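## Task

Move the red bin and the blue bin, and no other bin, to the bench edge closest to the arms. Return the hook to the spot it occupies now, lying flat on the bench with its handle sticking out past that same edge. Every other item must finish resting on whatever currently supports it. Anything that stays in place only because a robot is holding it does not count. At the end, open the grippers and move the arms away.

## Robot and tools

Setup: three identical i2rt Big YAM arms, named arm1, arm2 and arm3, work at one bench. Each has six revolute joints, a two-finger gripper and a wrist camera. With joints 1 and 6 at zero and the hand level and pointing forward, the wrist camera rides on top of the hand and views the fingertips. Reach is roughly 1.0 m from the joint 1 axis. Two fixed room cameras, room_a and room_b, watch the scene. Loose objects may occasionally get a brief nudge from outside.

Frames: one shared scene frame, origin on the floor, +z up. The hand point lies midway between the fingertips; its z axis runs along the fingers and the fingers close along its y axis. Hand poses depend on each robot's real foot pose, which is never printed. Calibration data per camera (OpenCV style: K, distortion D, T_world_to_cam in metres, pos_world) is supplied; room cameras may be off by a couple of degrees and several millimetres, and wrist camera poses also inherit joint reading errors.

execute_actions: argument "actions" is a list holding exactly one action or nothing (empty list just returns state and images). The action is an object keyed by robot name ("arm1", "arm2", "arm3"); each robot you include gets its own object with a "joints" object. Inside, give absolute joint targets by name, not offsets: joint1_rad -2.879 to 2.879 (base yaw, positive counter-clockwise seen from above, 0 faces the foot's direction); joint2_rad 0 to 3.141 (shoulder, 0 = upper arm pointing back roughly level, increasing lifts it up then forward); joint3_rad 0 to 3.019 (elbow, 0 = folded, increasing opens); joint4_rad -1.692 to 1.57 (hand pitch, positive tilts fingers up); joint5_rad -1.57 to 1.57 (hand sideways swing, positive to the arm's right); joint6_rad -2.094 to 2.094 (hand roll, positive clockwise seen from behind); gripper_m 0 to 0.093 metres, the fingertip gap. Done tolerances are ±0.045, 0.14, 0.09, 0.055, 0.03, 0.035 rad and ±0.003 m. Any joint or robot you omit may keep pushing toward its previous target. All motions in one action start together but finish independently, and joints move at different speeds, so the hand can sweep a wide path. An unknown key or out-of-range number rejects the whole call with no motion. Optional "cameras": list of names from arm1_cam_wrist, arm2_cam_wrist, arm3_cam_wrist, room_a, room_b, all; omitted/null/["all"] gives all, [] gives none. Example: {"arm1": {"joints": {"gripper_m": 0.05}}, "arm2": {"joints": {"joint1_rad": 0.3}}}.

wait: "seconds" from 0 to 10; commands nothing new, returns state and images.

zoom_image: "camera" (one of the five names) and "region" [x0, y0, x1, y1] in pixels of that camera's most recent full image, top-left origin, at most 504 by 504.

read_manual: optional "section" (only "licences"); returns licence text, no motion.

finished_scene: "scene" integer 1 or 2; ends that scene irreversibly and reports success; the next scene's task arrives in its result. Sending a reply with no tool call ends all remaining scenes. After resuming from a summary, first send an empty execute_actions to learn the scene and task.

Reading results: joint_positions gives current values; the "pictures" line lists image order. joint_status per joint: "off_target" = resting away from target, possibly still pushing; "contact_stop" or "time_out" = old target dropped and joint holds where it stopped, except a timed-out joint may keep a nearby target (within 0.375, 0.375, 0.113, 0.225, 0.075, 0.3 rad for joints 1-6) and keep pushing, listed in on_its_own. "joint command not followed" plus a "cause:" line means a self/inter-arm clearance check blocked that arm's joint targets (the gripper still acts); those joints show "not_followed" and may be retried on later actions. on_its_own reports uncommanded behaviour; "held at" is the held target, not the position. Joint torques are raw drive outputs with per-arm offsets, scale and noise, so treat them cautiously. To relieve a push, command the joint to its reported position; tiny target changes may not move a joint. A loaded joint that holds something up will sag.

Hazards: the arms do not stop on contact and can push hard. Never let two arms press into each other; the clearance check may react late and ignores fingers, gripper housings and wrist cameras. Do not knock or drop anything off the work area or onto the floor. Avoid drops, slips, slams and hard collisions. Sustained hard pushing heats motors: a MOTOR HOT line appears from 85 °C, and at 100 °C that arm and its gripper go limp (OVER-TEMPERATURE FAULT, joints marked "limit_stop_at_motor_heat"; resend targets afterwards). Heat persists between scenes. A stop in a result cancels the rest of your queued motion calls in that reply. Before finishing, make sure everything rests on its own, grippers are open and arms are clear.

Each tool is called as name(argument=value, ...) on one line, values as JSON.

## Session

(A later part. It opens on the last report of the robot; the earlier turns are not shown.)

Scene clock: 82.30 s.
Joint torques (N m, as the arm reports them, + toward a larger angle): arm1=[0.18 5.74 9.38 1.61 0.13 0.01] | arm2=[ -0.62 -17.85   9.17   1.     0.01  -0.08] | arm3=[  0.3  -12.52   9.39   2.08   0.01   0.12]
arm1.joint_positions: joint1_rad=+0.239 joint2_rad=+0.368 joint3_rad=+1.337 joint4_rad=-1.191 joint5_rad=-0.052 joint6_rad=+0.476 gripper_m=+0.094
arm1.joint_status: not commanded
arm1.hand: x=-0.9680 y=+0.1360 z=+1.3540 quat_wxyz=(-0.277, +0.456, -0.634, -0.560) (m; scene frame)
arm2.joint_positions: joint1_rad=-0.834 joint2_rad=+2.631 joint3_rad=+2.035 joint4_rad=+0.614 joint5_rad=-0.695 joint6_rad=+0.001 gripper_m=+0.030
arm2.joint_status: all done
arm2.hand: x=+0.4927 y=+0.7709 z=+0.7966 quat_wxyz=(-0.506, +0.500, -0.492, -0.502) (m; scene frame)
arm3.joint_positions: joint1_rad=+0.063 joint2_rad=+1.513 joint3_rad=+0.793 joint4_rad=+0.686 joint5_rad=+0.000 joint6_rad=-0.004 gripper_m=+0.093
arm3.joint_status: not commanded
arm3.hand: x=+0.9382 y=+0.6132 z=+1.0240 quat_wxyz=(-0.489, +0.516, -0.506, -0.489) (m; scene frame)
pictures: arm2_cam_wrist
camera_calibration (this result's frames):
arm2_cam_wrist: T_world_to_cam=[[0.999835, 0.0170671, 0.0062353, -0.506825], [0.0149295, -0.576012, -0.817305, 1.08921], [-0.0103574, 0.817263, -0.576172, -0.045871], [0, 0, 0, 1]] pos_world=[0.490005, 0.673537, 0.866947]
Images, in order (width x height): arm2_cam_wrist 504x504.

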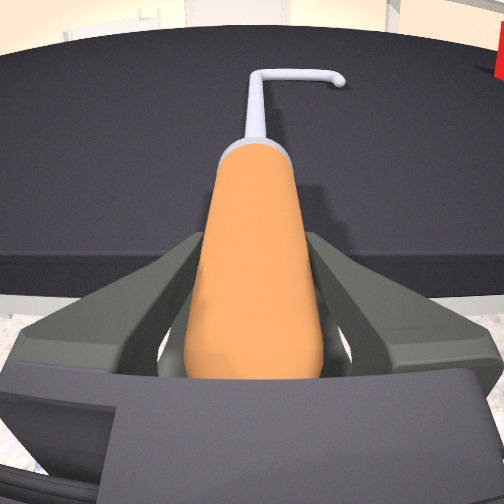

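execute_actions(actions=[{"arm2":{"joints":{"joint2_rad":2.62,"joint3_rad":2.07,"joint4_rad":0.62,"gripper_m":0.093}}}], cameras=[])

execute_actions(actions=[{"arm2":{"joints":{"joint2_rad":2.35,"joint4_rad":0.4}},"arm3":{"joints":{"joint1_rad":0.5,"joint2_rad":1.9,"joint3_rad":0.85,"joint4_rad":1.05,"joint5_rad":0.77,"joint6_rad":0}}}], cameras=[])

execute_actions(actions=[{"arm2":{"joints":{"joint1_rad":-0.2,"joint2_rad":1.76,"joint3_rad":1.7,"joint4_rad":-0.78,"joint5_rad":0}},"arm3":{"joints":{"joint1_rad":0.827,"joint2_rad":2.1,"joint3_rad":1.1}}}], cameras=["arm2_cam_wrist"])

execute_actions(actions=[{"arm3":{"joints":{"joint2_rad":2.445,"joint3_rad":1.555,"joint4_rad":0.92}}}], cameras=["arm3_cam_wrist"])

Scene clock: 83.57 s.
Joint torques (N m, as the arm reports them, + toward a larger angle): arm1=[0.2  5.75 9.37 1.62 0.13 0.01] | arm2=[ -0.16 -21.54  10.65   1.51   0.02  -0.08] | arm3=[ -0.26 -13.46   9.34   2.17   0.01   0.14]
arm1.joint_positions: joint1_rad=+0.239 joint2_rad=+0.368 joint3_rad=+1.337 joint4_rad=-1.191 joint5_rad=-0.052 joint6_rad=+0.476 gripper_m=+0.094
arm1.joint_status: not commanded
arm1.hand: x=-0.9680 y=+0.1360 z=+1.3540 quat_wxyz=(-0.277, +0.456, -0.634, -0.560) (m; scene frame)
arm2.joint_positions: joint1_rad=-0.834 joint2_rad=+2.630 joint3_rad=+2.037 joint4_rad=+0.615 joint5_rad=-0.695 joint6_rad=+0.001 gripper_m=+0.093
arm2.joint_status: all done
arm2.hand: x=+0.4929 y=+0.7711 z=+0.7982 quat_wxyz=(-0.507, +0.500, -0.491, -0.502) (m; scene frame)
arm3.joint_positions: joint1_rad=+0.063 joint2_rad=+1.513 joint3_rad=+0.793 joint4_rad=+0.686 joint5_rad=+0.000 joint6_rad=-0.004 gripper_m=+0.093
arm3.joint_status: not commanded
arm3.hand: x=+0.9382 y=+0.6132 z=+1.0240 quat_wxyz=(-0.489, +0.516, -0.506, -0.489) (m; scene frame)
pictures: none
No camera images: the call's "cameras" was empty. Leave "cameras" out to get every camera's image.

Scene clock: 85.17 s.
Joint torques (N m, as the arm reports them, + toward a larger angle): arm1=[0.18 5.75 9.37 1.62 0.13 0.01] | arm2=[ -0.74 -20.59  10.07   1.33   0.06  -0.08] | arm3=[ -0.01 -14.11   6.74   1.86   0.13   0.1 ]
arm1.joint_positions: joint1_rad=+0.239 joint2_rad=+0.368 joint3_rad=+1.337 joint4_rad=-1.191 joint5_rad=-0.052 joint6_rad=+0.476 gripper_m=+0.094
arm1.joint_status: not commanded
arm1.hand: x=-0.9680 y=+0.1360 z=+1.3540 quat_wxyz=(-0.277, +0.456, -0.634, -0.560) (m; scene frame)
arm2.joint_positions: joint1_rad=-0.834 joint2_rad=+2.360 joint3_rad=+2.056 joint4_rad=+0.403 joint5_rad=-0.695 joint6_rad=+0.001 gripper_m=+0.093
arm2.joint_status: all done
arm2.hand: x=+0.4927 y=+0.7708 z=+1.0059 quat_wxyz=(-0.534, +0.497, -0.463, -0.504) (m; scene frame)
arm3.joint_positions: joint1_rad=+0.509 joint2_rad=+1.899 joint3_rad=+0.842 joint4_rad=+1.038 joint5_rad=+0.767 joint6_rad=-0.004 gripper_m=+0.093
arm3.joint_status: all done
arm3.hand: x=+0.7905 y=+0.5972 z=+0.9017 quat_wxyz=(-0.571, +0.428, -0.572, -0.405) (m; scene frame)
pictures: none
No camera images: the call's "cameras" was empty. Leave "cameras" out to get every camera's image.

Scene clock: 87.00 s.
Joint torques (N m, as the arm reports them, + toward a larger angle): arm1=[0.21 5.76 9.38 1.62 0.13 0.02] | arm2=[ -1.16 -14.88  10.     1.04   0.11  -0.08] | arm3=[  0.3  -15.65   8.69   1.93  -0.01   0.1 ]
arm1.joint_positions: joint1_rad=+0.239 joint2_rad=+0.368 joint3_rad=+1.337 joint4_rad=-1.191 joint5_rad=-0.052 joint6_rad=+0.476 gripper_m=+0.094
arm1.joint_status: not commanded
arm1.hand: x=-0.9680 y=+0.1360 z=+1.3540 quat_wxyz=(-0.277, +0.456, -0.634, -0.560) (m; scene frame)
arm2.joint_positions: joint1_rad=-0.202 joint2_rad=+1.772 joint3_rad=+1.689 joint4_rad=-0.776 joint5_rad=-0.002 joint6_rad=+0.001 gripper_m=+0.093
arm2.joint_status: all done
arm2.hand: x=+0.0403 y=+0.7058 z=+1.0209 quat_wxyz=(-0.254, +0.642, -0.682, -0.240) (m; scene frame)
arm3.joint_positions: joint1_rad=+0.831 joint2_rad=+2.074 joint3_rad=+1.075 joint4_rad=+1.040 joint5_rad=+0.769 joint6_rad=-0.004 gripper_m=+0.093
arm3.joint_status: all done
arm3.hand: x=+0.5613 y=+0.5716 z=+0.8865 quat_wxyz=(-0.498, +0.492, -0.497, -0.512) (m; scene frame)
pictures: arm2_cam_wrist
camera_calibration (this result's frames):
arm2_cam_wrist: T_world_to_cam=[[0.998377, -0.0548261, -0.0154181, 0.0181325], [-0.0559411, -0.994824, -0.0848291, 0.792442], [-0.0106874, 0.0855539, -0.996276, 1.07715], [0, 0, 0, 1]] pos_world=[0.0377389, 0.69718, 1.14064]
Images, in order (width x height): arm2_cam_wrist 504x504.

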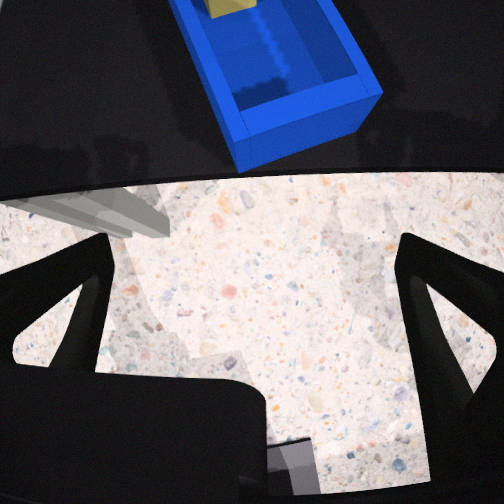

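Scene clock: 88.23 s.
Joint torques (N m, as the arm reports them, + toward a larger angle): arm1=[0.19 5.74 9.37 1.63 0.13 0.02] | arm2=[ -0.44 -14.62  10.03   1.05   0.11  -0.08] | arm3=[ -0.04 -21.34   9.27   1.15   0.     0.12]
arm1.joint_positions: joint1_rad=+0.239 joint2_rad=+0.368 joint3_rad=+1.337 joint4_rad=-1.191 joint5_rad=-0.052 joint6_rad=+0.476 gripper_m=+0.094
arm1.joint_status: not commanded
arm1.hand: x=-0.9680 y=+0.1360 z=+1.3540 quat_wxyz=(-0.277, +0.456, -0.634, -0.560) (m; scene frame)
arm2.joint_positions: joint1_rad=-0.202 joint2_rad=+1.772 joint3_rad=+1.689 joint4_rad=-0.776 joint5_rad=-0.002 joint6_rad=+0.001 gripper_m=+0.093
arm2.joint_status: not commanded
arm2.hand: x=+0.0403 y=+0.7058 z=+1.0209 quat_wxyz=(-0.254, +0.642, -0.682, -0.240) (m; scene frame)
arm3.joint_positions: joint1_rad=+0.831 joint2_rad=+2.431 joint3_rad=+1.531 joint4_rad=+0.922 joint5_rad=+0.769 joint6_rad=-0.004 gripper_m=+0.093
arm3.joint_status: all done
arm3.hand: x=+0.4777 y=+0.6564 z=+0.8001 quat_wxyz=(-0.498, +0.499, -0.498, -0.505) (m; scene frame)
pictures: arm3_cam_wrist
camera_calibration (this result's frames):
arm3_cam_wrist: T_world_to_cam=[[0.999392, 0.034446, -0.00538596, -0.490138], [0.0155754, -0.579318, -0.814953, 1.02993], [-0.0311921, 0.814373, -0.579502, 0.0683221], [0, 0, 0, 1]] pos_world=[0.475929, 0.5579, 0.876296]
Images, in order (width x height): arm3_cam_wrist 504x504.

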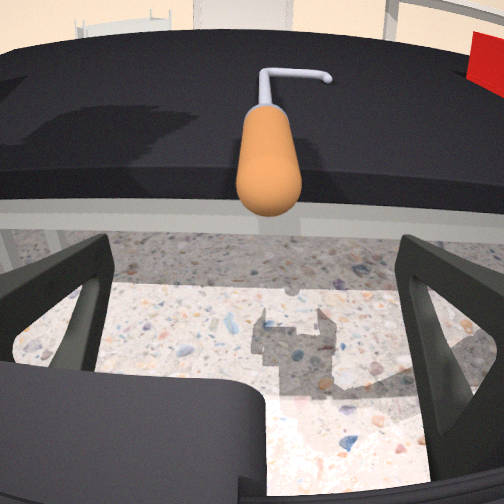

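execute_actions(actions=[{"arm3":{"joints":{"joint1_rad":0.718,"joint2_rad":2.635,"joint3_rad":1.955,"joint4_rad":0.73,"joint5_rad":0.666}},"arm2":{"joints":{"joint1_rad":0.2,"joint2_rad":0.6,"joint3_rad":0.9,"joint4_rad":-0.5}}}], cameras=["arm3_cam_wrist"])

Scene clock: 90.27 s.
Joint torques (N m, as the arm reports them, + toward a larger angle): arm1=[0.18 5.77 9.37 1.62 0.13 0.01] | arm2=[-0.73  1.1   9.49  2.25  0.14 -0.08] | arm3=[  1.58 -23.11  10.89   1.39  -0.11   0.24]
arm1.joint_positions: joint1_rad=+0.239 joint2_rad=+0.368 joint3_rad=+1.337 joint4_rad=-1.191 joint5_rad=-0.052 joint6_rad=+0.476 gripper_m=+0.094
arm1.joint_status: not commanded
arm1.hand: x=-0.9680 y=+0.1360 z=+1.3540 quat_wxyz=(-0.277, +0.456, -0.634, -0.560) (m; scene frame)
arm2.joint_positions: joint1_rad=+0.202 joint2_rad=+0.595 joint3_rad=+0.898 joint4_rad=-0.515 joint5_rad=-0.003 joint6_rad=+0.001 gripper_m=+0.093
arm2.joint_status: all done
arm2.hand: x=-0.1209 y=+0.3322 z=+1.2109 quat_wxyz=(-0.361, +0.636, -0.447, -0.514) (m; scene frame)
arm3.joint_positions: joint1_rad=+0.711 joint2_rad=+2.611 joint3_rad=+1.930 joint4_rad=+0.734 joint5_rad=+0.668 joint6_rad=-0.004 gripper_m=+0.093
arm3.joint_status: all done
arm3.hand: x=+0.4867 y=+0.7790 z=+0.8019 quat_wxyz=(-0.505, +0.483, -0.500, -0.511) (m; scene frame)
pictures: arm3_cam_wrist
camera_calibration (this result's frames):
arm3_cam_wrist: T_world_to_cam=[[0.999636, 0.0156698, -0.0219562, -0.475581], [-0.00947603, -0.558086, -0.829729, 1.10973], [-0.0252552, 0.829635, -0.557735, -0.0624289], [0, 0, 0, 1]] pos_world=[0.484347, 0.678568, 0.87551]
Images, in order (width x height): arm3_cam_wrist 504x504.

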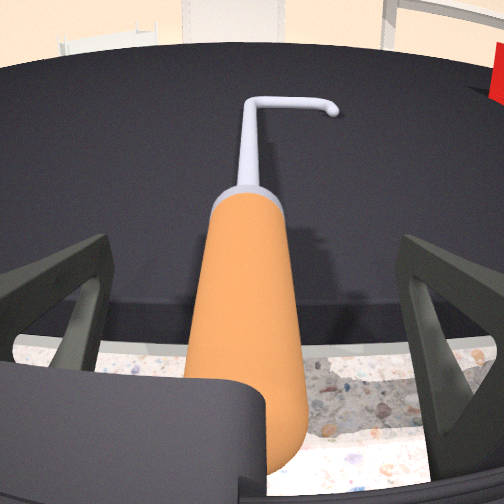

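execute_actions(actions=[{"arm3":{"joints":{"joint1_rad":0.725,"joint2_rad":2.65,"joint3_rad":1.935,"joint4_rad":0.725}}}], cameras=["arm3_cam_wrist"])

Scene clock: 90.90 s.
Joint torques (N m, as the arm reports them, + toward a larger angle): arm1=[0.19 5.74 9.37 1.63 0.13 0.01] | arm2=[-0.82  0.95  9.41  2.27  0.14 -0.08] | arm3=[  1.47 -22.45   9.19   1.2   -0.14   0.14]
arm1.joint_positions: joint1_rad=+0.239 joint2_rad=+0.368 joint3_rad=+1.337 joint4_rad=-1.191 joint5_rad=-0.052 joint6_rad=+0.476 gripper_m=+0.094
arm1.joint_status: not commanded
arm1.hand: x=-0.9680 y=+0.1360 z=+1.3540 quat_wxyz=(-0.277, +0.456, -0.634, -0.560) (m; scene frame)
arm2.joint_positions: joint1_rad=+0.202 joint2_rad=+0.595 joint3_rad=+0.898 joint4_rad=-0.515 joint5_rad=-0.003 joint6_rad=+0.001 gripper_m=+0.093
arm2.joint_status: not commanded
arm2.hand: x=-0.1209 y=+0.3322 z=+1.2109 quat_wxyz=(-0.361, +0.636, -0.447, -0.514) (m; scene frame)
arm3.joint_positions: joint1_rad=+0.714 joint2_rad=+2.611 joint3_rad=+1.930 joint4_rad=+0.733 joint5_rad=+0.668 joint6_rad=-0.004 gripper_m=+0.093
arm3.joint_status: all done
arm3.hand: x=+0.4849 y=+0.7779 z=+0.8017 quat_wxyz=(-0.505, +0.484, -0.500, -0.511) (m; scene frame)
pictures: arm3_cam_wrist
camera_calibration (this result's frames):
arm3_cam_wrist: T_world_to_cam=[[0.999607, 0.017945, -0.0215209, -0.475911], [-0.00782788, -0.558618, -0.829388, 1.10833], [-0.0269053, 0.829231, -0.558258, -0.0601611], [0, 0, 0, 1]] pos_world=[0.482781, 0.677563, 0.875411]
Images, in order (width x height): arm3_cam_wrist 504x504.

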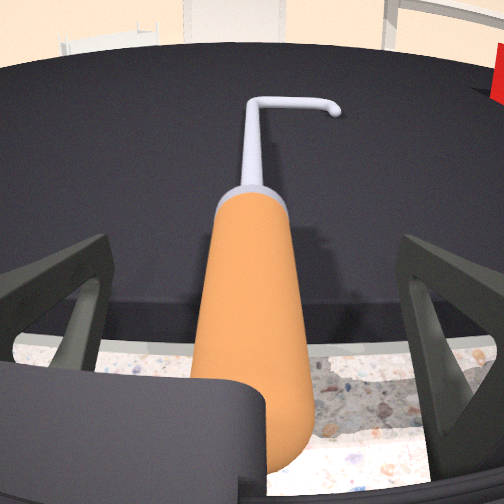

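execute_actions(actions=[{"arm3":{"joints":{"joint3_rad":1.91,"joint4_rad":0.69}}}], cameras=["arm3_cam_wrist"])

Scene clock: 92.03 s.
Joint torques (N m, as the arm reports them, + toward a larger angle): arm1=[0.19 5.76 9.37 1.61 0.13 0.02] | arm2=[-0.81  0.92  9.41  2.29  0.14 -0.07] | arm3=[  0.88 -22.98   8.73   1.41  -0.12   0.15]
arm1.joint_positions: joint1_rad=+0.239 joint2_rad=+0.368 joint3_rad=+1.337 joint4_rad=-1.191 joint5_rad=-0.052 joint6_rad=+0.476 gripper_m=+0.094
arm1.joint_status: not commanded
arm1.hand: x=-0.9680 y=+0.1360 z=+1.3540 quat_wxyz=(-0.277, +0.456, -0.634, -0.560) (m; scene frame)
arm2.joint_positions: joint1_rad=+0.202 joint2_rad=+0.595 joint3_rad=+0.898 joint4_rad=-0.515 joint5_rad=-0.003 joint6_rad=+0.001 gripper_m=+0.093
arm2.joint_status: not commanded
arm2.hand: x=-0.1209 y=+0.3322 z=+1.2109 quat_wxyz=(-0.361, +0.636, -0.447, -0.514) (m; scene frame)
arm3.joint_positions: joint1_rad=+0.714 joint2_rad=+2.611 joint3_rad=+1.909 joint4_rad=+0.697 joint5_rad=+0.668 joint6_rad=-0.004 gripper_m=+0.093
arm3.joint_status: all done
arm3.hand: x=+0.4880 y=+0.7739 z=+0.7837 quat_wxyz=(-0.502, +0.504, -0.502, -0.491) (m; scene frame)
pictures: arm3_cam_wrist
camera_calibration (this result's frames):
arm3_cam_wrist: T_world_to_cam=[[0.999763, 0.0177934, 0.0125038, -0.505919], [0.0206408, -0.595295, -0.803242, 1.08521], [-0.00684898, 0.80331, -0.595522, -0.0273411], [0, 0, 0, 1]] pos_world=[0.483212, 0.676987, 0.861731]
Images, in order (width x height): arm3_cam_wrist 504x504.

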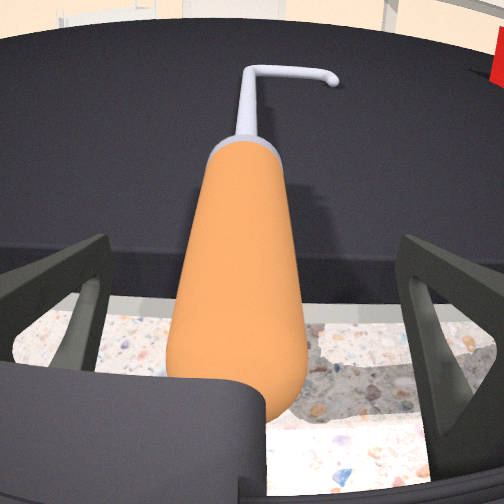

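execute_actions(actions=[{"arm3":{"joints":{"gripper_m":0}}}], cameras=[])

execute_actions(actions=[{"arm3":{"joints":{"joint2_rad":2.25,"joint3_rad":1.93,"joint4_rad":0.6,"joint6_rad":1.6}}}], cameras=["arm3_cam_wrist"])

Scene clock: 92.97 s.
Joint torques (N m, as the arm reports them, + toward a larger angle): arm1=[0.19 5.75 9.37 1.62 0.13 0.02] | arm2=[-0.8   0.94  9.39  2.28  0.13 -0.08] | arm3=[  0.91 -22.32   8.75   1.19  -0.02   0.16]
arm1.joint_positions: joint1_rad=+0.239 joint2_rad=+0.368 joint3_rad=+1.337 joint4_rad=-1.191 joint5_rad=-0.052 joint6_rad=+0.476 gripper_m=+0.094
arm1.joint_status: not commanded
arm1.hand: x=-0.9680 y=+0.1360 z=+1.3540 quat_wxyz=(-0.277, +0.456, -0.634, -0.560) (m; scene frame)
arm2.joint_positions: joint1_rad=+0.202 joint2_rad=+0.595 joint3_rad=+0.898 joint4_rad=-0.515 joint5_rad=-0.003 joint6_rad=+0.001 gripper_m=+0.093
arm2.joint_status: not commanded
arm2.hand: x=-0.1209 y=+0.3322 z=+1.2109 quat_wxyz=(-0.361, +0.636, -0.447, -0.514) (m; scene frame)
arm3.joint_positions: joint1_rad=+0.714 joint2_rad=+2.611 joint3_rad=+1.909 joint4_rad=+0.697 joint5_rad=+0.666 joint6_rad=-0.004 gripper_m=+0.029
arm3.joint_status: gripper_m off_target (ended at +0.029, target +0.000)
arm3.hand: x=+0.4871 y=+0.7736 z=+0.7836 quat_wxyz=(-0.502, +0.505, -0.501, -0.492) (m; scene frame)
pictures: none
No camera images: the call's "cameras" was empty. Leave "cameras" out to get every camera's image.

Scene clock: 96.43 s.
Joint torques (N m, as the arm reports them, + toward a larger angle): arm1=[0.16 5.74 9.37 1.62 0.13 0.02] | arm2=[-0.76  0.97  9.41  2.26  0.14 -0.08] | arm3=[  0.59 -24.15  13.29   2.35  -0.12   0.4 ]
arm1.joint_positions: joint1_rad=+0.239 joint2_rad=+0.368 joint3_rad=+1.337 joint4_rad=-1.191 joint5_rad=-0.052 joint6_rad=+0.476 gripper_m=+0.094
arm1.joint_status: not commanded
arm1.hand: x=-0.9680 y=+0.1360 z=+1.3540 quat_wxyz=(-0.277, +0.456, -0.634, -0.560) (m; scene frame)
arm2.joint_positions: joint1_rad=+0.202 joint2_rad=+0.595 joint3_rad=+0.898 joint4_rad=-0.515 joint5_rad=-0.003 joint6_rad=+0.001 gripper_m=+0.093
arm2.joint_status: not commanded
arm2.hand: x=-0.1209 y=+0.3322 z=+1.2109 quat_wxyz=(-0.361, +0.636, -0.447, -0.514) (m; scene frame)
arm3.joint_positions: joint1_rad=+0.720 joint2_rad=+2.252 joint3_rad=+1.893 joint4_rad=+0.574 joint5_rad=+0.666 joint6_rad=+1.554 gripper_m=+0.029
arm3.joint_status: joint6_rad time_out (moved +1.559 of +1.604); the others done
arm3.on_its_own: joint6_rad reads +1.554 and still pushes toward +1.600 since a time_out
arm3.hand: x=+0.4867 y=+0.7669 z=+1.0599 quat_wxyz=(+0.038, -0.040, -0.647, -0.760) (m; scene frame)
pictures: arm3_cam_wrist
camera_calibration (this result's frames):
arm3_cam_wrist: T_world_to_cam=[[-0.109525, 0.185132, -0.976591, 0.951965], [-0.813938, -0.580647, -0.0187892, 0.866388], [-0.570534, 0.792827, 0.214281, -0.433206], [0, 0, 0, 1]] pos_world=[0.562292, 0.670284, 1.03879]
Images, in order (width x height): arm3_cam_wrist 504x504.

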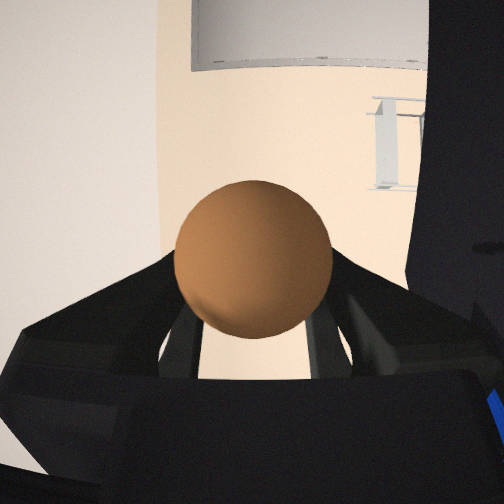

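execute_actions(actions=[{"arm3":{"joints":{"joint1_rad":0.262,"joint2_rad":1.96,"joint3_rad":1.23,"joint4_rad":1.0,"joint5_rad":0.877,"joint6_rad":1.57}}}], cameras=["arm3_cam_wrist","room_a"])

zoom_image(camera="room_a", region=[170, 190, 290, 270])

Scene clock: 98.80 s.
Joint torques (N m, as the arm reports them, + toward a larger angle): arm1=[0.17 5.74 9.37 1.62 0.13 0.02] | arm2=[-0.69  0.97  9.42  2.25  0.14 -0.08] | arm3=[  0.52 -19.56  11.3    2.27  -0.21   0.27]
arm1.joint_positions: joint1_rad=+0.239 joint2_rad=+0.368 joint3_rad=+1.337 joint4_rad=-1.191 joint5_rad=-0.052 joint6_rad=+0.476 gripper_m=+0.094
arm1.joint_status: not commanded
arm1.hand: x=-0.9680 y=+0.1360 z=+1.3540 quat_wxyz=(-0.277, +0.456, -0.634, -0.560) (m; scene frame)
arm2.joint_positions: joint1_rad=+0.202 joint2_rad=+0.595 joint3_rad=+0.898 joint4_rad=-0.515 joint5_rad=-0.003 joint6_rad=+0.001 gripper_m=+0.093
arm2.joint_status: not commanded
arm2.hand: x=-0.1209 y=+0.3322 z=+1.2109 quat_wxyz=(-0.361, +0.636, -0.447, -0.514) (m; scene frame)
arm3.joint_positions: joint1_rad=+0.267 joint2_rad=+1.979 joint3_rad=+1.191 joint4_rad=+0.971 joint5_rad=+0.878 joint6_rad=+1.542 gripper_m=+0.029
arm3.joint_status: all done
arm3.hand: x=+0.9288 y=+0.7094 z=+0.9846 quat_wxyz=(-0.210, -0.252, -0.617, -0.716) (m; scene frame)
pictures: arm3_cam_wrist, room_a
camera_calibration (this result's frames):
arm3_cam_wrist: T_world_to_cam=[[0.00650505, 0.171518, -0.985159, 0.84778], [-0.99908, 0.0428794, 0.00086843, 0.901751], [0.042392, 0.984247, 0.17164, -0.782284], [0, 0, 0, 1]] pos_world=[0.928569, 0.585885, 0.968686]
Images, in order (width x height): arm3_cam_wrist 504x504, room_a 672x504.

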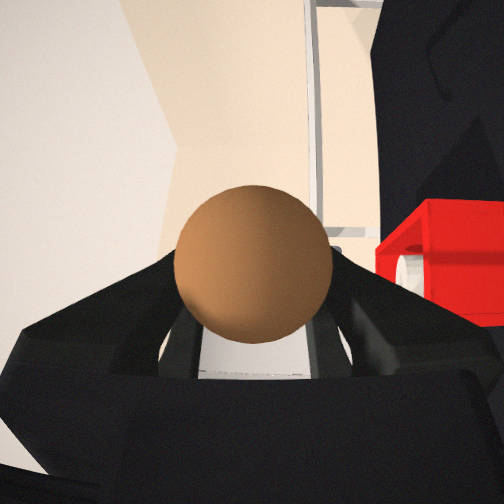

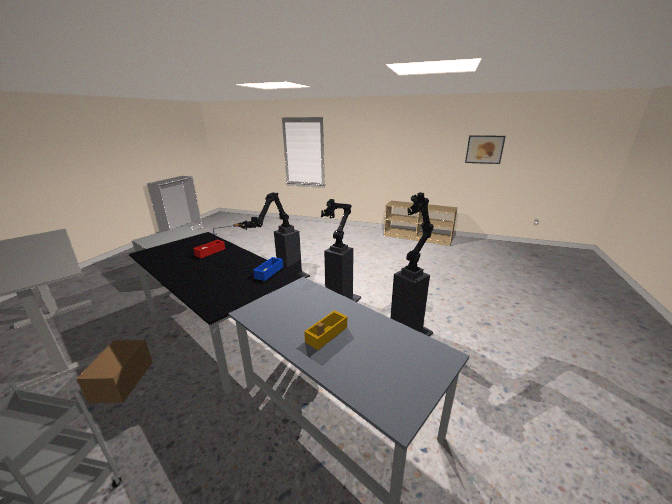

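Region (170, 190, 290, 270) of room_a's 672x504 image, scaled by 4.200, with more detail than that image has.

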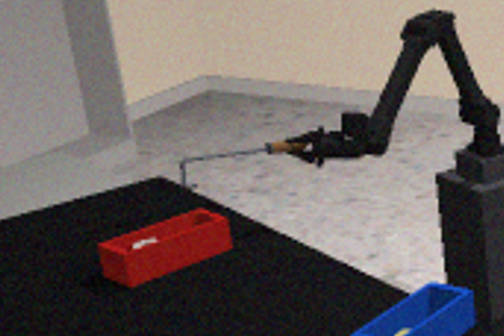

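execute_actions(actions=[{"arm3":{"joints":{"joint3_rad":1.27,"joint2_rad":1.99,"joint4_rad":0.8}}}], cameras=["arm3_cam_wrist","room_a"])

zoom_image(camera="room_a", region=[170, 190, 290, 270])

Scene clock: 99.97 s.
Joint torques (N m, as the arm reports them, + toward a larger angle): arm1=[0.2  5.76 9.37 1.62 0.13 0.02] | arm2=[-0.78  0.9   9.39  2.28  0.14 -0.08] | arm3=[  0.42 -17.48  13.43   1.84  -0.08   0.25]
arm1.joint_positions: joint1_rad=+0.239 joint2_rad=+0.368 joint3_rad=+1.337 joint4_rad=-1.191 joint5_rad=-0.052 joint6_rad=+0.476 gripper_m=+0.094
arm1.joint_status: not commanded
arm1.hand: x=-0.9680 y=+0.1360 z=+1.3540 quat_wxyz=(-0.277, +0.456, -0.634, -0.560) (m; scene frame)
arm2.joint_positions: joint1_rad=+0.202 joint2_rad=+0.595 joint3_rad=+0.898 joint4_rad=-0.515 joint5_rad=-0.003 joint6_rad=+0.001 gripper_m=+0.093
arm2.joint_status: not commanded
arm2.hand: x=-0.1209 y=+0.3322 z=+1.2109 quat_wxyz=(-0.361, +0.636, -0.447, -0.514) (m; scene frame)
arm3.joint_positions: joint1_rad=+0.267 joint2_rad=+1.987 joint3_rad=+1.209 joint4_rad=+0.779 joint5_rad=+0.878 joint6_rad=+1.542 gripper_m=+0.029
arm3.joint_status: all done
arm3.hand: x=+0.9273 y=+0.7170 z=+0.9519 quat_wxyz=(-0.244, -0.218, -0.674, -0.663) (m; scene frame)
pictures: arm3_cam_wrist, room_a
camera_calibration (this result's frames):
arm3_cam_wrist: T_world_to_cam=[[0.0448869, -0.00580592, -0.998975, 0.919035], [-0.998197, 0.0396394, -0.0450823, 0.945195], [0.0398606, 0.999197, -0.00401616, -0.625232], [0, 0, 0, 1]] pos_world=[0.92716, 0.592599, 0.958193]
Images, in order (width x height): arm3_cam_wrist 504x504, room_a 672x504.

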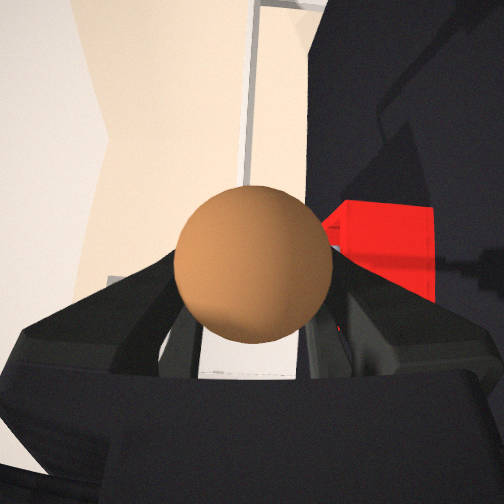

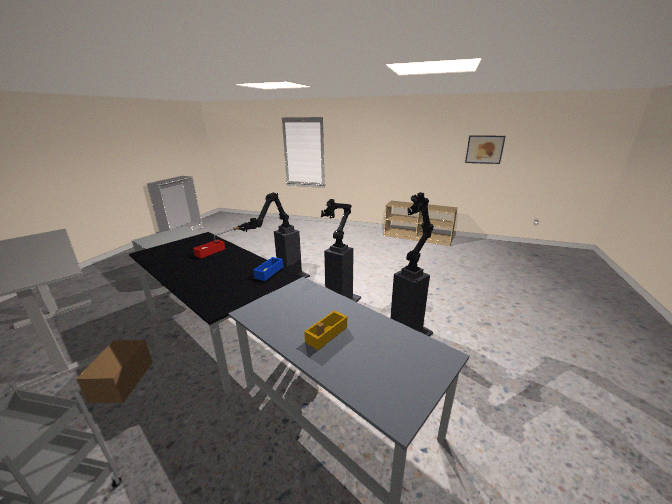

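Region (170, 190, 290, 270) of room_a's 672x504 image, scaled by 4.200, with more detail than that image has.

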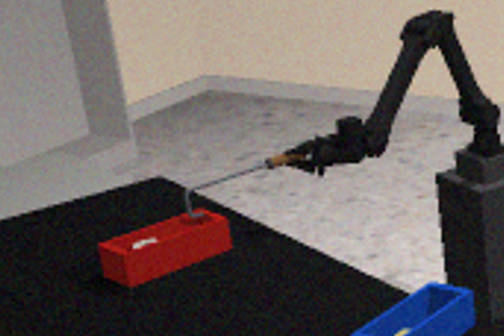

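execute_actions(actions=[{"arm3":{"joints":{"joint4_rad":0.67}}}], cameras=["arm3_cam_wrist"])

execute_actions(actions=[{"arm3":{"joints":{"joint1_rad":0.30,"joint2_rad":1.81,"joint3_rad":0.945,"joint4_rad":0.81,"joint5_rad":0.912}}}], cameras=["arm3_cam_wrist","room_a"])

zoom_image(camera="room_a", region=[170, 190, 290, 270])

Scene clock: 101.00 s.
Joint torques (N m, as the arm reports them, + toward a larger angle): arm1=[0.18 5.77 9.37 1.61 0.13 0.02] | arm2=[-0.81  0.94  9.41  2.28  0.14 -0.08] | arm3=[  0.25 -18.14  12.82   1.84   0.2    0.22]
arm1.joint_positions: joint1_rad=+0.239 joint2_rad=+0.368 joint3_rad=+1.337 joint4_rad=-1.191 joint5_rad=-0.052 joint6_rad=+0.476 gripper_m=+0.094
arm1.joint_status: not commanded
arm1.hand: x=-0.9680 y=+0.1360 z=+1.3540 quat_wxyz=(-0.277, +0.456, -0.634, -0.560) (m; scene frame)
arm2.joint_positions: joint1_rad=+0.202 joint2_rad=+0.595 joint3_rad=+0.898 joint4_rad=-0.515 joint5_rad=-0.003 joint6_rad=+0.001 gripper_m=+0.093
arm2.joint_status: not commanded
arm2.hand: x=-0.1209 y=+0.3322 z=+1.2109 quat_wxyz=(-0.361, +0.636, -0.447, -0.514) (m; scene frame)
arm3.joint_positions: joint1_rad=+0.267 joint2_rad=+1.988 joint3_rad=+1.214 joint4_rad=+0.654 joint5_rad=+0.874 joint6_rad=+1.542 gripper_m=+0.029
arm3.joint_status: all done
arm3.hand: x=+0.9269 y=+0.7172 z=+0.9310 quat_wxyz=(-0.263, -0.194, -0.709, -0.625) (m; scene frame)
pictures: arm3_cam_wrist
camera_calibration (this result's frames):
arm3_cam_wrist: T_world_to_cam=[[0.0701204, -0.122613, -0.989974, 0.950156], [-0.996825, 0.0289065, -0.0741858, 0.97732], [0.0377128, 0.992034, -0.120197, -0.510263], [0, 0, 0, 1]] pos_world=[0.926835, 0.594448, 0.951801]
Images, in order (width x height): arm3_cam_wrist 504x504.

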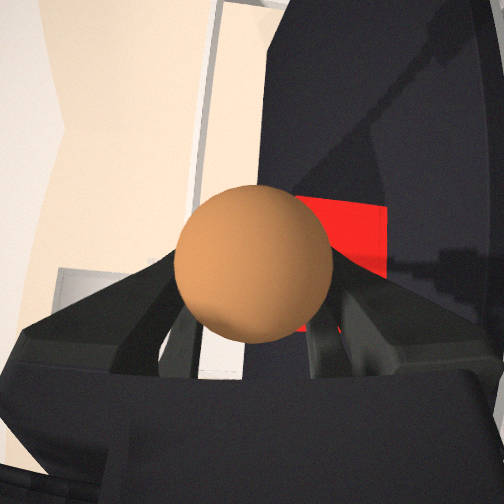

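Scene clock: 102.03 s.
Joint torques (N m, as the arm reports them, + toward a larger angle): arm1=[0.18 5.76 9.37 1.62 0.13 0.02] | arm2=[-0.77  0.88  9.4   2.28  0.14 -0.09] | arm3=[  0.86 -16.99   8.79   2.81   0.23   0.26]
arm1.joint_positions: joint1_rad=+0.239 joint2_rad=+0.368 joint3_rad=+1.337 joint4_rad=-1.191 joint5_rad=-0.052 joint6_rad=+0.476 gripper_m=+0.094
arm1.joint_status: not commanded
arm1.hand: x=-0.9680 y=+0.1360 z=+1.3540 quat_wxyz=(-0.277, +0.456, -0.634, -0.560) (m; scene frame)
arm2.joint_positions: joint1_rad=+0.202 joint2_rad=+0.595 joint3_rad=+0.898 joint4_rad=-0.515 joint5_rad=-0.003 joint6_rad=+0.001 gripper_m=+0.093
arm2.joint_status: not commanded
arm2.hand: x=-0.1209 y=+0.3322 z=+1.2109 quat_wxyz=(-0.361, +0.636, -0.447, -0.514) (m; scene frame)
arm3.joint_positions: joint1_rad=+0.298 joint2_rad=+1.845 joint3_rad=+0.923 joint4_rad=+0.773 joint5_rad=+0.910 joint6_rad=+1.542 gripper_m=+0.029
arm3.joint_status: all done
arm3.hand: x=+0.9316 y=+0.6248 z=+0.9173 quat_wxyz=(-0.271, -0.188, -0.715, -0.616) (m; scene frame)
pictures: arm3_cam_wrist, room_a
camera_calibration (this result's frames):
arm3_cam_wrist: T_world_to_cam=[[0.0807635, -0.150079, -0.98537, 0.927991], [-0.9958, 0.0306255, -0.0862828, 0.992772], [0.0431266, 0.9882, -0.146975, -0.398455], [0, 0, 0, 1]] pos_world=[0.930838, 0.50262, 0.941511]
Images, in order (width x height): arm3_cam_wrist 504x504, room_a 672x504.

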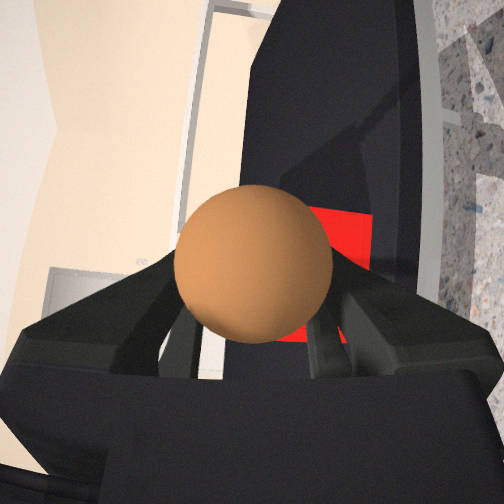

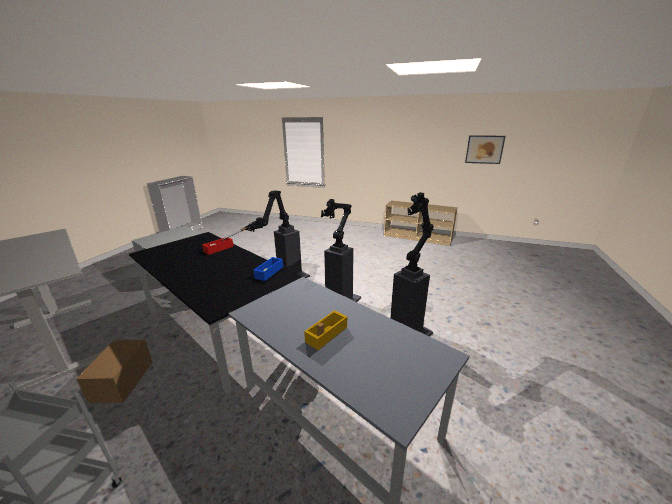

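Region (170, 190, 290, 270) of room_a's 672x504 image, scaled by 4.200, with more detail than that image has.

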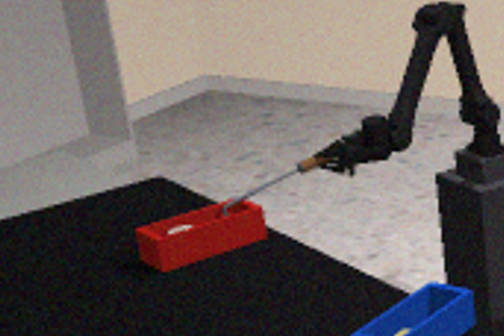

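execute_actions(actions=[{"arm3":{"joints":{"joint1_rad":0.325,"joint2_rad":1.725,"joint3_rad":0.822,"joint4_rad":0.86,"joint5_rad":0.936}}}], cameras=["arm3_cam_wrist"])

Scene clock: 103.00 s.
Joint torques (N m, as the arm reports them, + toward a larger angle): arm1=[0.17 5.75 9.37 1.61 0.13 0.02] | arm2=[-0.72  0.97  9.4   2.27  0.13 -0.08] | arm3=[  1.03 -17.17   8.37   2.84   0.22   0.24]
arm1.joint_positions: joint1_rad=+0.239 joint2_rad=+0.368 joint3_rad=+1.337 joint4_rad=-1.191 joint5_rad=-0.052 joint6_rad=+0.476 gripper_m=+0.094
arm1.joint_status: not commanded
arm1.hand: x=-0.9680 y=+0.1360 z=+1.3540 quat_wxyz=(-0.277, +0.456, -0.634, -0.560) (m; scene frame)
arm2.joint_positions: joint1_rad=+0.202 joint2_rad=+0.595 joint3_rad=+0.898 joint4_rad=-0.515 joint5_rad=-0.003 joint6_rad=+0.001 gripper_m=+0.093
arm2.joint_status: not commanded
arm2.hand: x=-0.1209 y=+0.3322 z=+1.2109 quat_wxyz=(-0.361, +0.636, -0.447, -0.514) (m; scene frame)
arm3.joint_positions: joint1_rad=+0.319 joint2_rad=+1.770 joint3_rad=+0.802 joint4_rad=+0.818 joint5_rad=+0.932 joint6_rad=+1.542 gripper_m=+0.029
arm3.joint_status: all done
arm3.hand: x=+0.9325 y=+0.5827 z=+0.9192 quat_wxyz=(-0.273, -0.188, -0.715, -0.616) (m; scene frame)
pictures: arm3_cam_wrist
camera_calibration (this result's frames):
arm3_cam_wrist: T_world_to_cam=[[0.0840721, -0.150432, -0.985039, 0.920219], [-0.995449, 0.031841, -0.0898232, 0.997292], [0.0448769, 0.988107, -0.14707, -0.358163], [0, 0, 0, 1]] pos_world=[0.931461, 0.460579, 0.943357]
Images, in order (width x height): arm3_cam_wrist 504x504.

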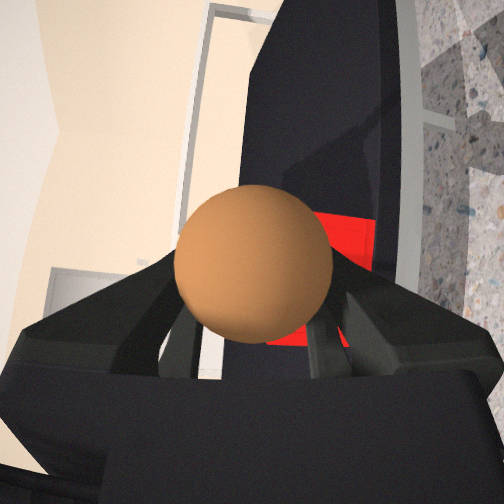

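execute_actions(actions=[{"arm3":{"joints":{"joint3_rad":0.92,"joint4_rad":1.2}}}], cameras=[])

execute_actions(actions=[{"arm3":{"joints":{"joint1_rad":-0.493,"joint2_rad":2.2,"joint3_rad":1.68,"joint4_rad":0.7,"joint5_rad":-0.95}}}], cameras=["room_a"])

execute_actions(actions=[{"arm3":{"joints":{"joint5_rad":-0.552,"joint6_rad":0,"joint4_rad":0.66}}}], cameras=["room_a","room_b","arm3_cam_wrist"])

Scene clock: 105.43 s.
Joint torques (N m, as the arm reports them, + toward a larger angle): arm1=[0.22 5.76 9.38 1.62 0.13 0.02] | arm2=[-0.81  0.93  9.39  2.26  0.14 -0.08] | arm3=[  0.61 -17.35  10.89   2.69  -0.28   0.25]
arm1.joint_positions: joint1_rad=+0.239 joint2_rad=+0.368 joint3_rad=+1.337 joint4_rad=-1.191 joint5_rad=-0.052 joint6_rad=+0.476 gripper_m=+0.094
arm1.joint_status: not commanded
arm1.hand: x=-0.9680 y=+0.1360 z=+1.3540 quat_wxyz=(-0.277, +0.456, -0.634, -0.560) (m; scene frame)
arm2.joint_positions: joint1_rad=+0.202 joint2_rad=+0.595 joint3_rad=+0.898 joint4_rad=-0.515 joint5_rad=-0.003 joint6_rad=+0.001 gripper_m=+0.093
arm2.joint_status: not commanded
arm2.hand: x=-0.1209 y=+0.3322 z=+1.2109 quat_wxyz=(-0.361, +0.636, -0.447, -0.514) (m; scene frame)
arm3.joint_positions: joint1_rad=+0.319 joint2_rad=+1.767 joint3_rad=+0.876 joint4_rad=+1.158 joint5_rad=+0.938 joint6_rad=+1.540 gripper_m=+0.029
arm3.joint_status: all done
arm3.hand: x=+0.9279 y=+0.6006 z=+1.0096 quat_wxyz=(-0.192, -0.272, -0.591, -0.734) (m; scene frame)
pictures: none
No camera images: the call's "cameras" was empty. Leave "cameras" out to get every camera's image.

Scene clock: 107.57 s.
Joint torques (N m, as the arm reports them, + toward a larger angle): arm1=[0.17 5.75 9.37 1.63 0.13 0.01] | arm2=[-0.84  0.92  9.4   2.26  0.14 -0.09] | arm3=[ -0.18 -25.1   13.16   2.47   0.02   0.23]
arm1.joint_positions: joint1_rad=+0.239 joint2_rad=+0.368 joint3_rad=+1.337 joint4_rad=-1.191 joint5_rad=-0.052 joint6_rad=+0.476 gripper_m=+0.094
arm1.joint_status: not commanded
arm1.hand: x=-0.9680 y=+0.1360 z=+1.3540 quat_wxyz=(-0.277, +0.456, -0.634, -0.560) (m; scene frame)
arm2.joint_positions: joint1_rad=+0.202 joint2_rad=+0.595 joint3_rad=+0.898 joint4_rad=-0.515 joint5_rad=-0.003 joint6_rad=+0.001 gripper_m=+0.093
arm2.joint_status: not commanded
arm2.hand: x=-0.1209 y=+0.3322 z=+1.2109 quat_wxyz=(-0.361, +0.636, -0.447, -0.514) (m; scene frame)
arm3.joint_positions: joint1_rad=-0.487 joint2_rad=+2.241 joint3_rad=+1.632 joint4_rad=+0.674 joint5_rad=-0.949 joint6_rad=+1.545 gripper_m=+0.029
arm3.joint_status: all done
arm3.hand: x=+1.2353 y=+0.7670 z=+0.9500 quat_wxyz=(+0.117, +0.169, -0.677, -0.707) (m; scene frame)
pictures: room_a
Images, in order (width x height): room_a 672x504.

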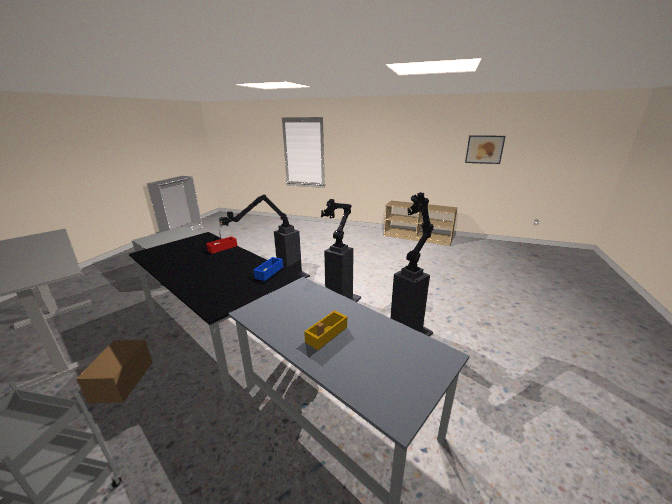

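Scene clock: 109.70 s.
Joint torques (N m, as the arm reports them, + toward a larger angle): arm1=[0.18 5.75 9.38 1.62 0.13 0.02] | arm2=[-0.83  0.97  9.44  2.27  0.15 -0.09] | arm3=[ -1.   -24.97  13.23   2.1    0.07  -0.03]
arm1.joint_positions: joint1_rad=+0.239 joint2_rad=+0.368 joint3_rad=+1.337 joint4_rad=-1.191 joint5_rad=-0.052 joint6_rad=+0.476 gripper_m=+0.094
arm1.joint_status: not commanded
arm1.hand: x=-0.9680 y=+0.1360 z=+1.3540 quat_wxyz=(-0.277, +0.456, -0.634, -0.560) (m; scene frame)
arm2.joint_positions: joint1_rad=+0.202 joint2_rad=+0.595 joint3_rad=+0.898 joint4_rad=-0.515 joint5_rad=-0.003 joint6_rad=+0.001 gripper_m=+0.093
arm2.joint_status: not commanded
arm2.hand: x=-0.1209 y=+0.3322 z=+1.2109 quat_wxyz=(-0.361, +0.636, -0.447, -0.514) (m; scene frame)
arm3.joint_positions: joint1_rad=-0.487 joint2_rad=+2.232 joint3_rad=+1.634 joint4_rad=+0.641 joint5_rad=-0.554 joint6_rad=+0.017 gripper_m=+0.029
arm3.joint_status: all done
arm3.hand: x=+1.3012 y=+0.7812 z=+0.9543 quat_wxyz=(-0.506, +0.499, -0.487, -0.507) (m; scene frame)
pictures: arm3_cam_wrist, room_a, room_b
camera_calibration (this result's frames):
arm3_cam_wrist: T_world_to_cam=[[0.999128, 0.0400833, 0.0117149, -1.33702], [0.0322627, -0.56279, -0.82597, 1.19097], [-0.0265146, 0.825628, -0.563592, 0.05167], [0, 0, 0, 1]] pos_world=[1.2988, 0.681198, 1.02849]
Images, in order (width x height): arm3_cam_wrist 504x504, room_a 672x504, room_b 672x504.

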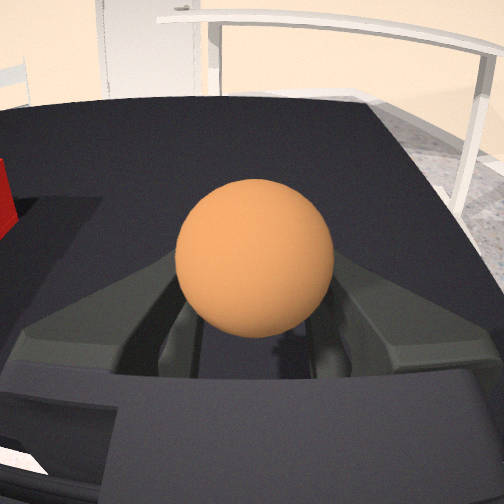

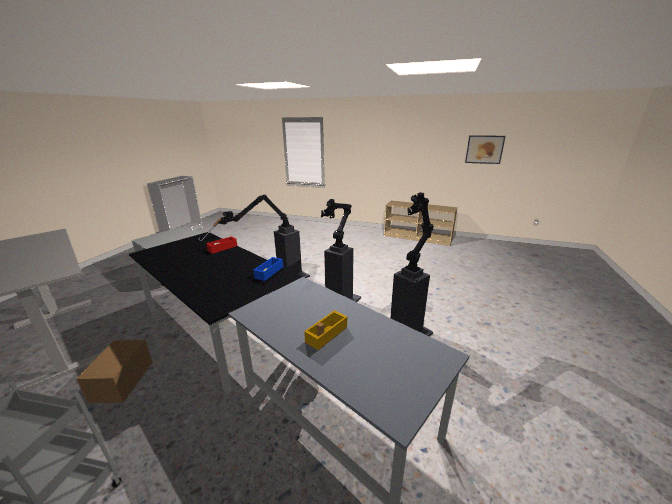

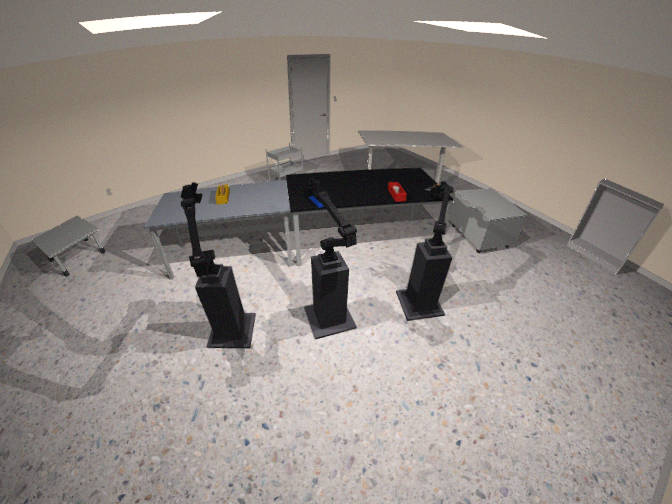

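execute_actions(actions=[{"arm3":{"joints":{"joint1_rad":-0.497,"joint2_rad":2.4,"joint3_rad":1.66,"joint4_rad":0.78}}}], cameras=[])

execute_actions(actions=[{"arm3":{"joints":{"joint2_rad":2.56,"joint3_rad":1.64,"joint4_rad":0.875}}}], cameras=["arm3_cam_wrist"])

Scene clock: 111.07 s.
Joint torques (N m, as the arm reports them, + toward a larger angle): arm1=[0.18 5.78 9.37 1.61 0.14 0.02] | arm2=[-0.89  0.95  9.42  2.25  0.14 -0.08] | arm3=[ -0.11 -20.79  10.64   1.83   0.05  -0.04]
arm1.joint_positions: joint1_rad=+0.239 joint2_rad=+0.368 joint3_rad=+1.337 joint4_rad=-1.191 joint5_rad=-0.052 joint6_rad=+0.476 gripper_m=+0.094
arm1.joint_status: not commanded
arm1.hand: x=-0.9680 y=+0.1360 z=+1.3540 quat_wxyz=(-0.277, +0.456, -0.634, -0.560) (m; scene frame)
arm2.joint_positions: joint1_rad=+0.202 joint2_rad=+0.595 joint3_rad=+0.898 joint4_rad=-0.515 joint5_rad=-0.003 joint6_rad=+0.001 gripper_m=+0.093
arm2.joint_status: not commanded
arm2.hand: x=-0.1209 y=+0.3322 z=+1.2109 quat_wxyz=(-0.361, +0.636, -0.447, -0.514) (m; scene frame)
arm3.joint_positions: joint1_rad=-0.492 joint2_rad=+2.369 joint3_rad=+1.634 joint4_rad=+0.776 joint5_rad=-0.553 joint6_rad=+0.008 gripper_m=+0.029
arm3.joint_status: all done
arm3.hand: x=+1.3055 y=+0.7789 z=+0.8715 quat_wxyz=(-0.509, +0.500, -0.487, -0.503) (m; scene frame)
pictures: none
No camera images: the call's "cameras" was empty. Leave "cameras" out to get every camera's image.

Scene clock: 112.13 s.
Joint torques (N m, as the arm reports them, + toward a larger angle): arm1=[0.17 5.78 9.37 1.62 0.13 0.02] | arm2=[-0.84  0.97  9.4   2.26  0.15 -0.08] | arm3=[  0.37 -19.92   7.85   0.91  -0.16   0.12]
arm1.joint_positions: joint1_rad=+0.239 joint2_rad=+0.368 joint3_rad=+1.337 joint4_rad=-1.191 joint5_rad=-0.052 joint6_rad=+0.476 gripper_m=+0.094
arm1.joint_status: not commanded
arm1.hand: x=-0.9680 y=+0.1360 z=+1.3540 quat_wxyz=(-0.277, +0.456, -0.634, -0.560) (m; scene frame)
arm2.joint_positions: joint1_rad=+0.202 joint2_rad=+0.595 joint3_rad=+0.898 joint4_rad=-0.515 joint5_rad=-0.003 joint6_rad=+0.001 gripper_m=+0.093
arm2.joint_status: not commanded
arm2.hand: x=-0.1209 y=+0.3322 z=+1.2109 quat_wxyz=(-0.361, +0.636, -0.447, -0.514) (m; scene frame)
arm3.joint_positions: joint1_rad=-0.493 joint2_rad=+2.513 joint3_rad=+1.637 joint4_rad=+0.891 joint5_rad=-0.549 joint6_rad=+0.001 gripper_m=+0.029
arm3.joint_status: all done
arm3.hand: x=+1.3022 y=+0.7681 z=+0.7802 quat_wxyz=(-0.504, +0.503, -0.496, -0.498) (m; scene frame)
pictures: arm3_cam_wrist
camera_calibration (this result's frames):
arm3_cam_wrist: T_world_to_cam=[[0.999529, 0.0280377, 0.0124891, -1.32735], [0.0264895, -0.582443, -0.81244, 1.0518], [-0.0155047, 0.812388, -0.582912, -0.0246889], [0, 0, 0, 1]] pos_world=[1.29848, 0.669884, 0.856706]
Images, in order (width x height): arm3_cam_wrist 504x504.

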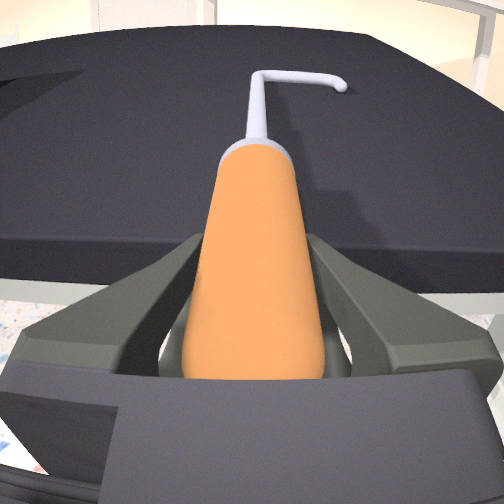

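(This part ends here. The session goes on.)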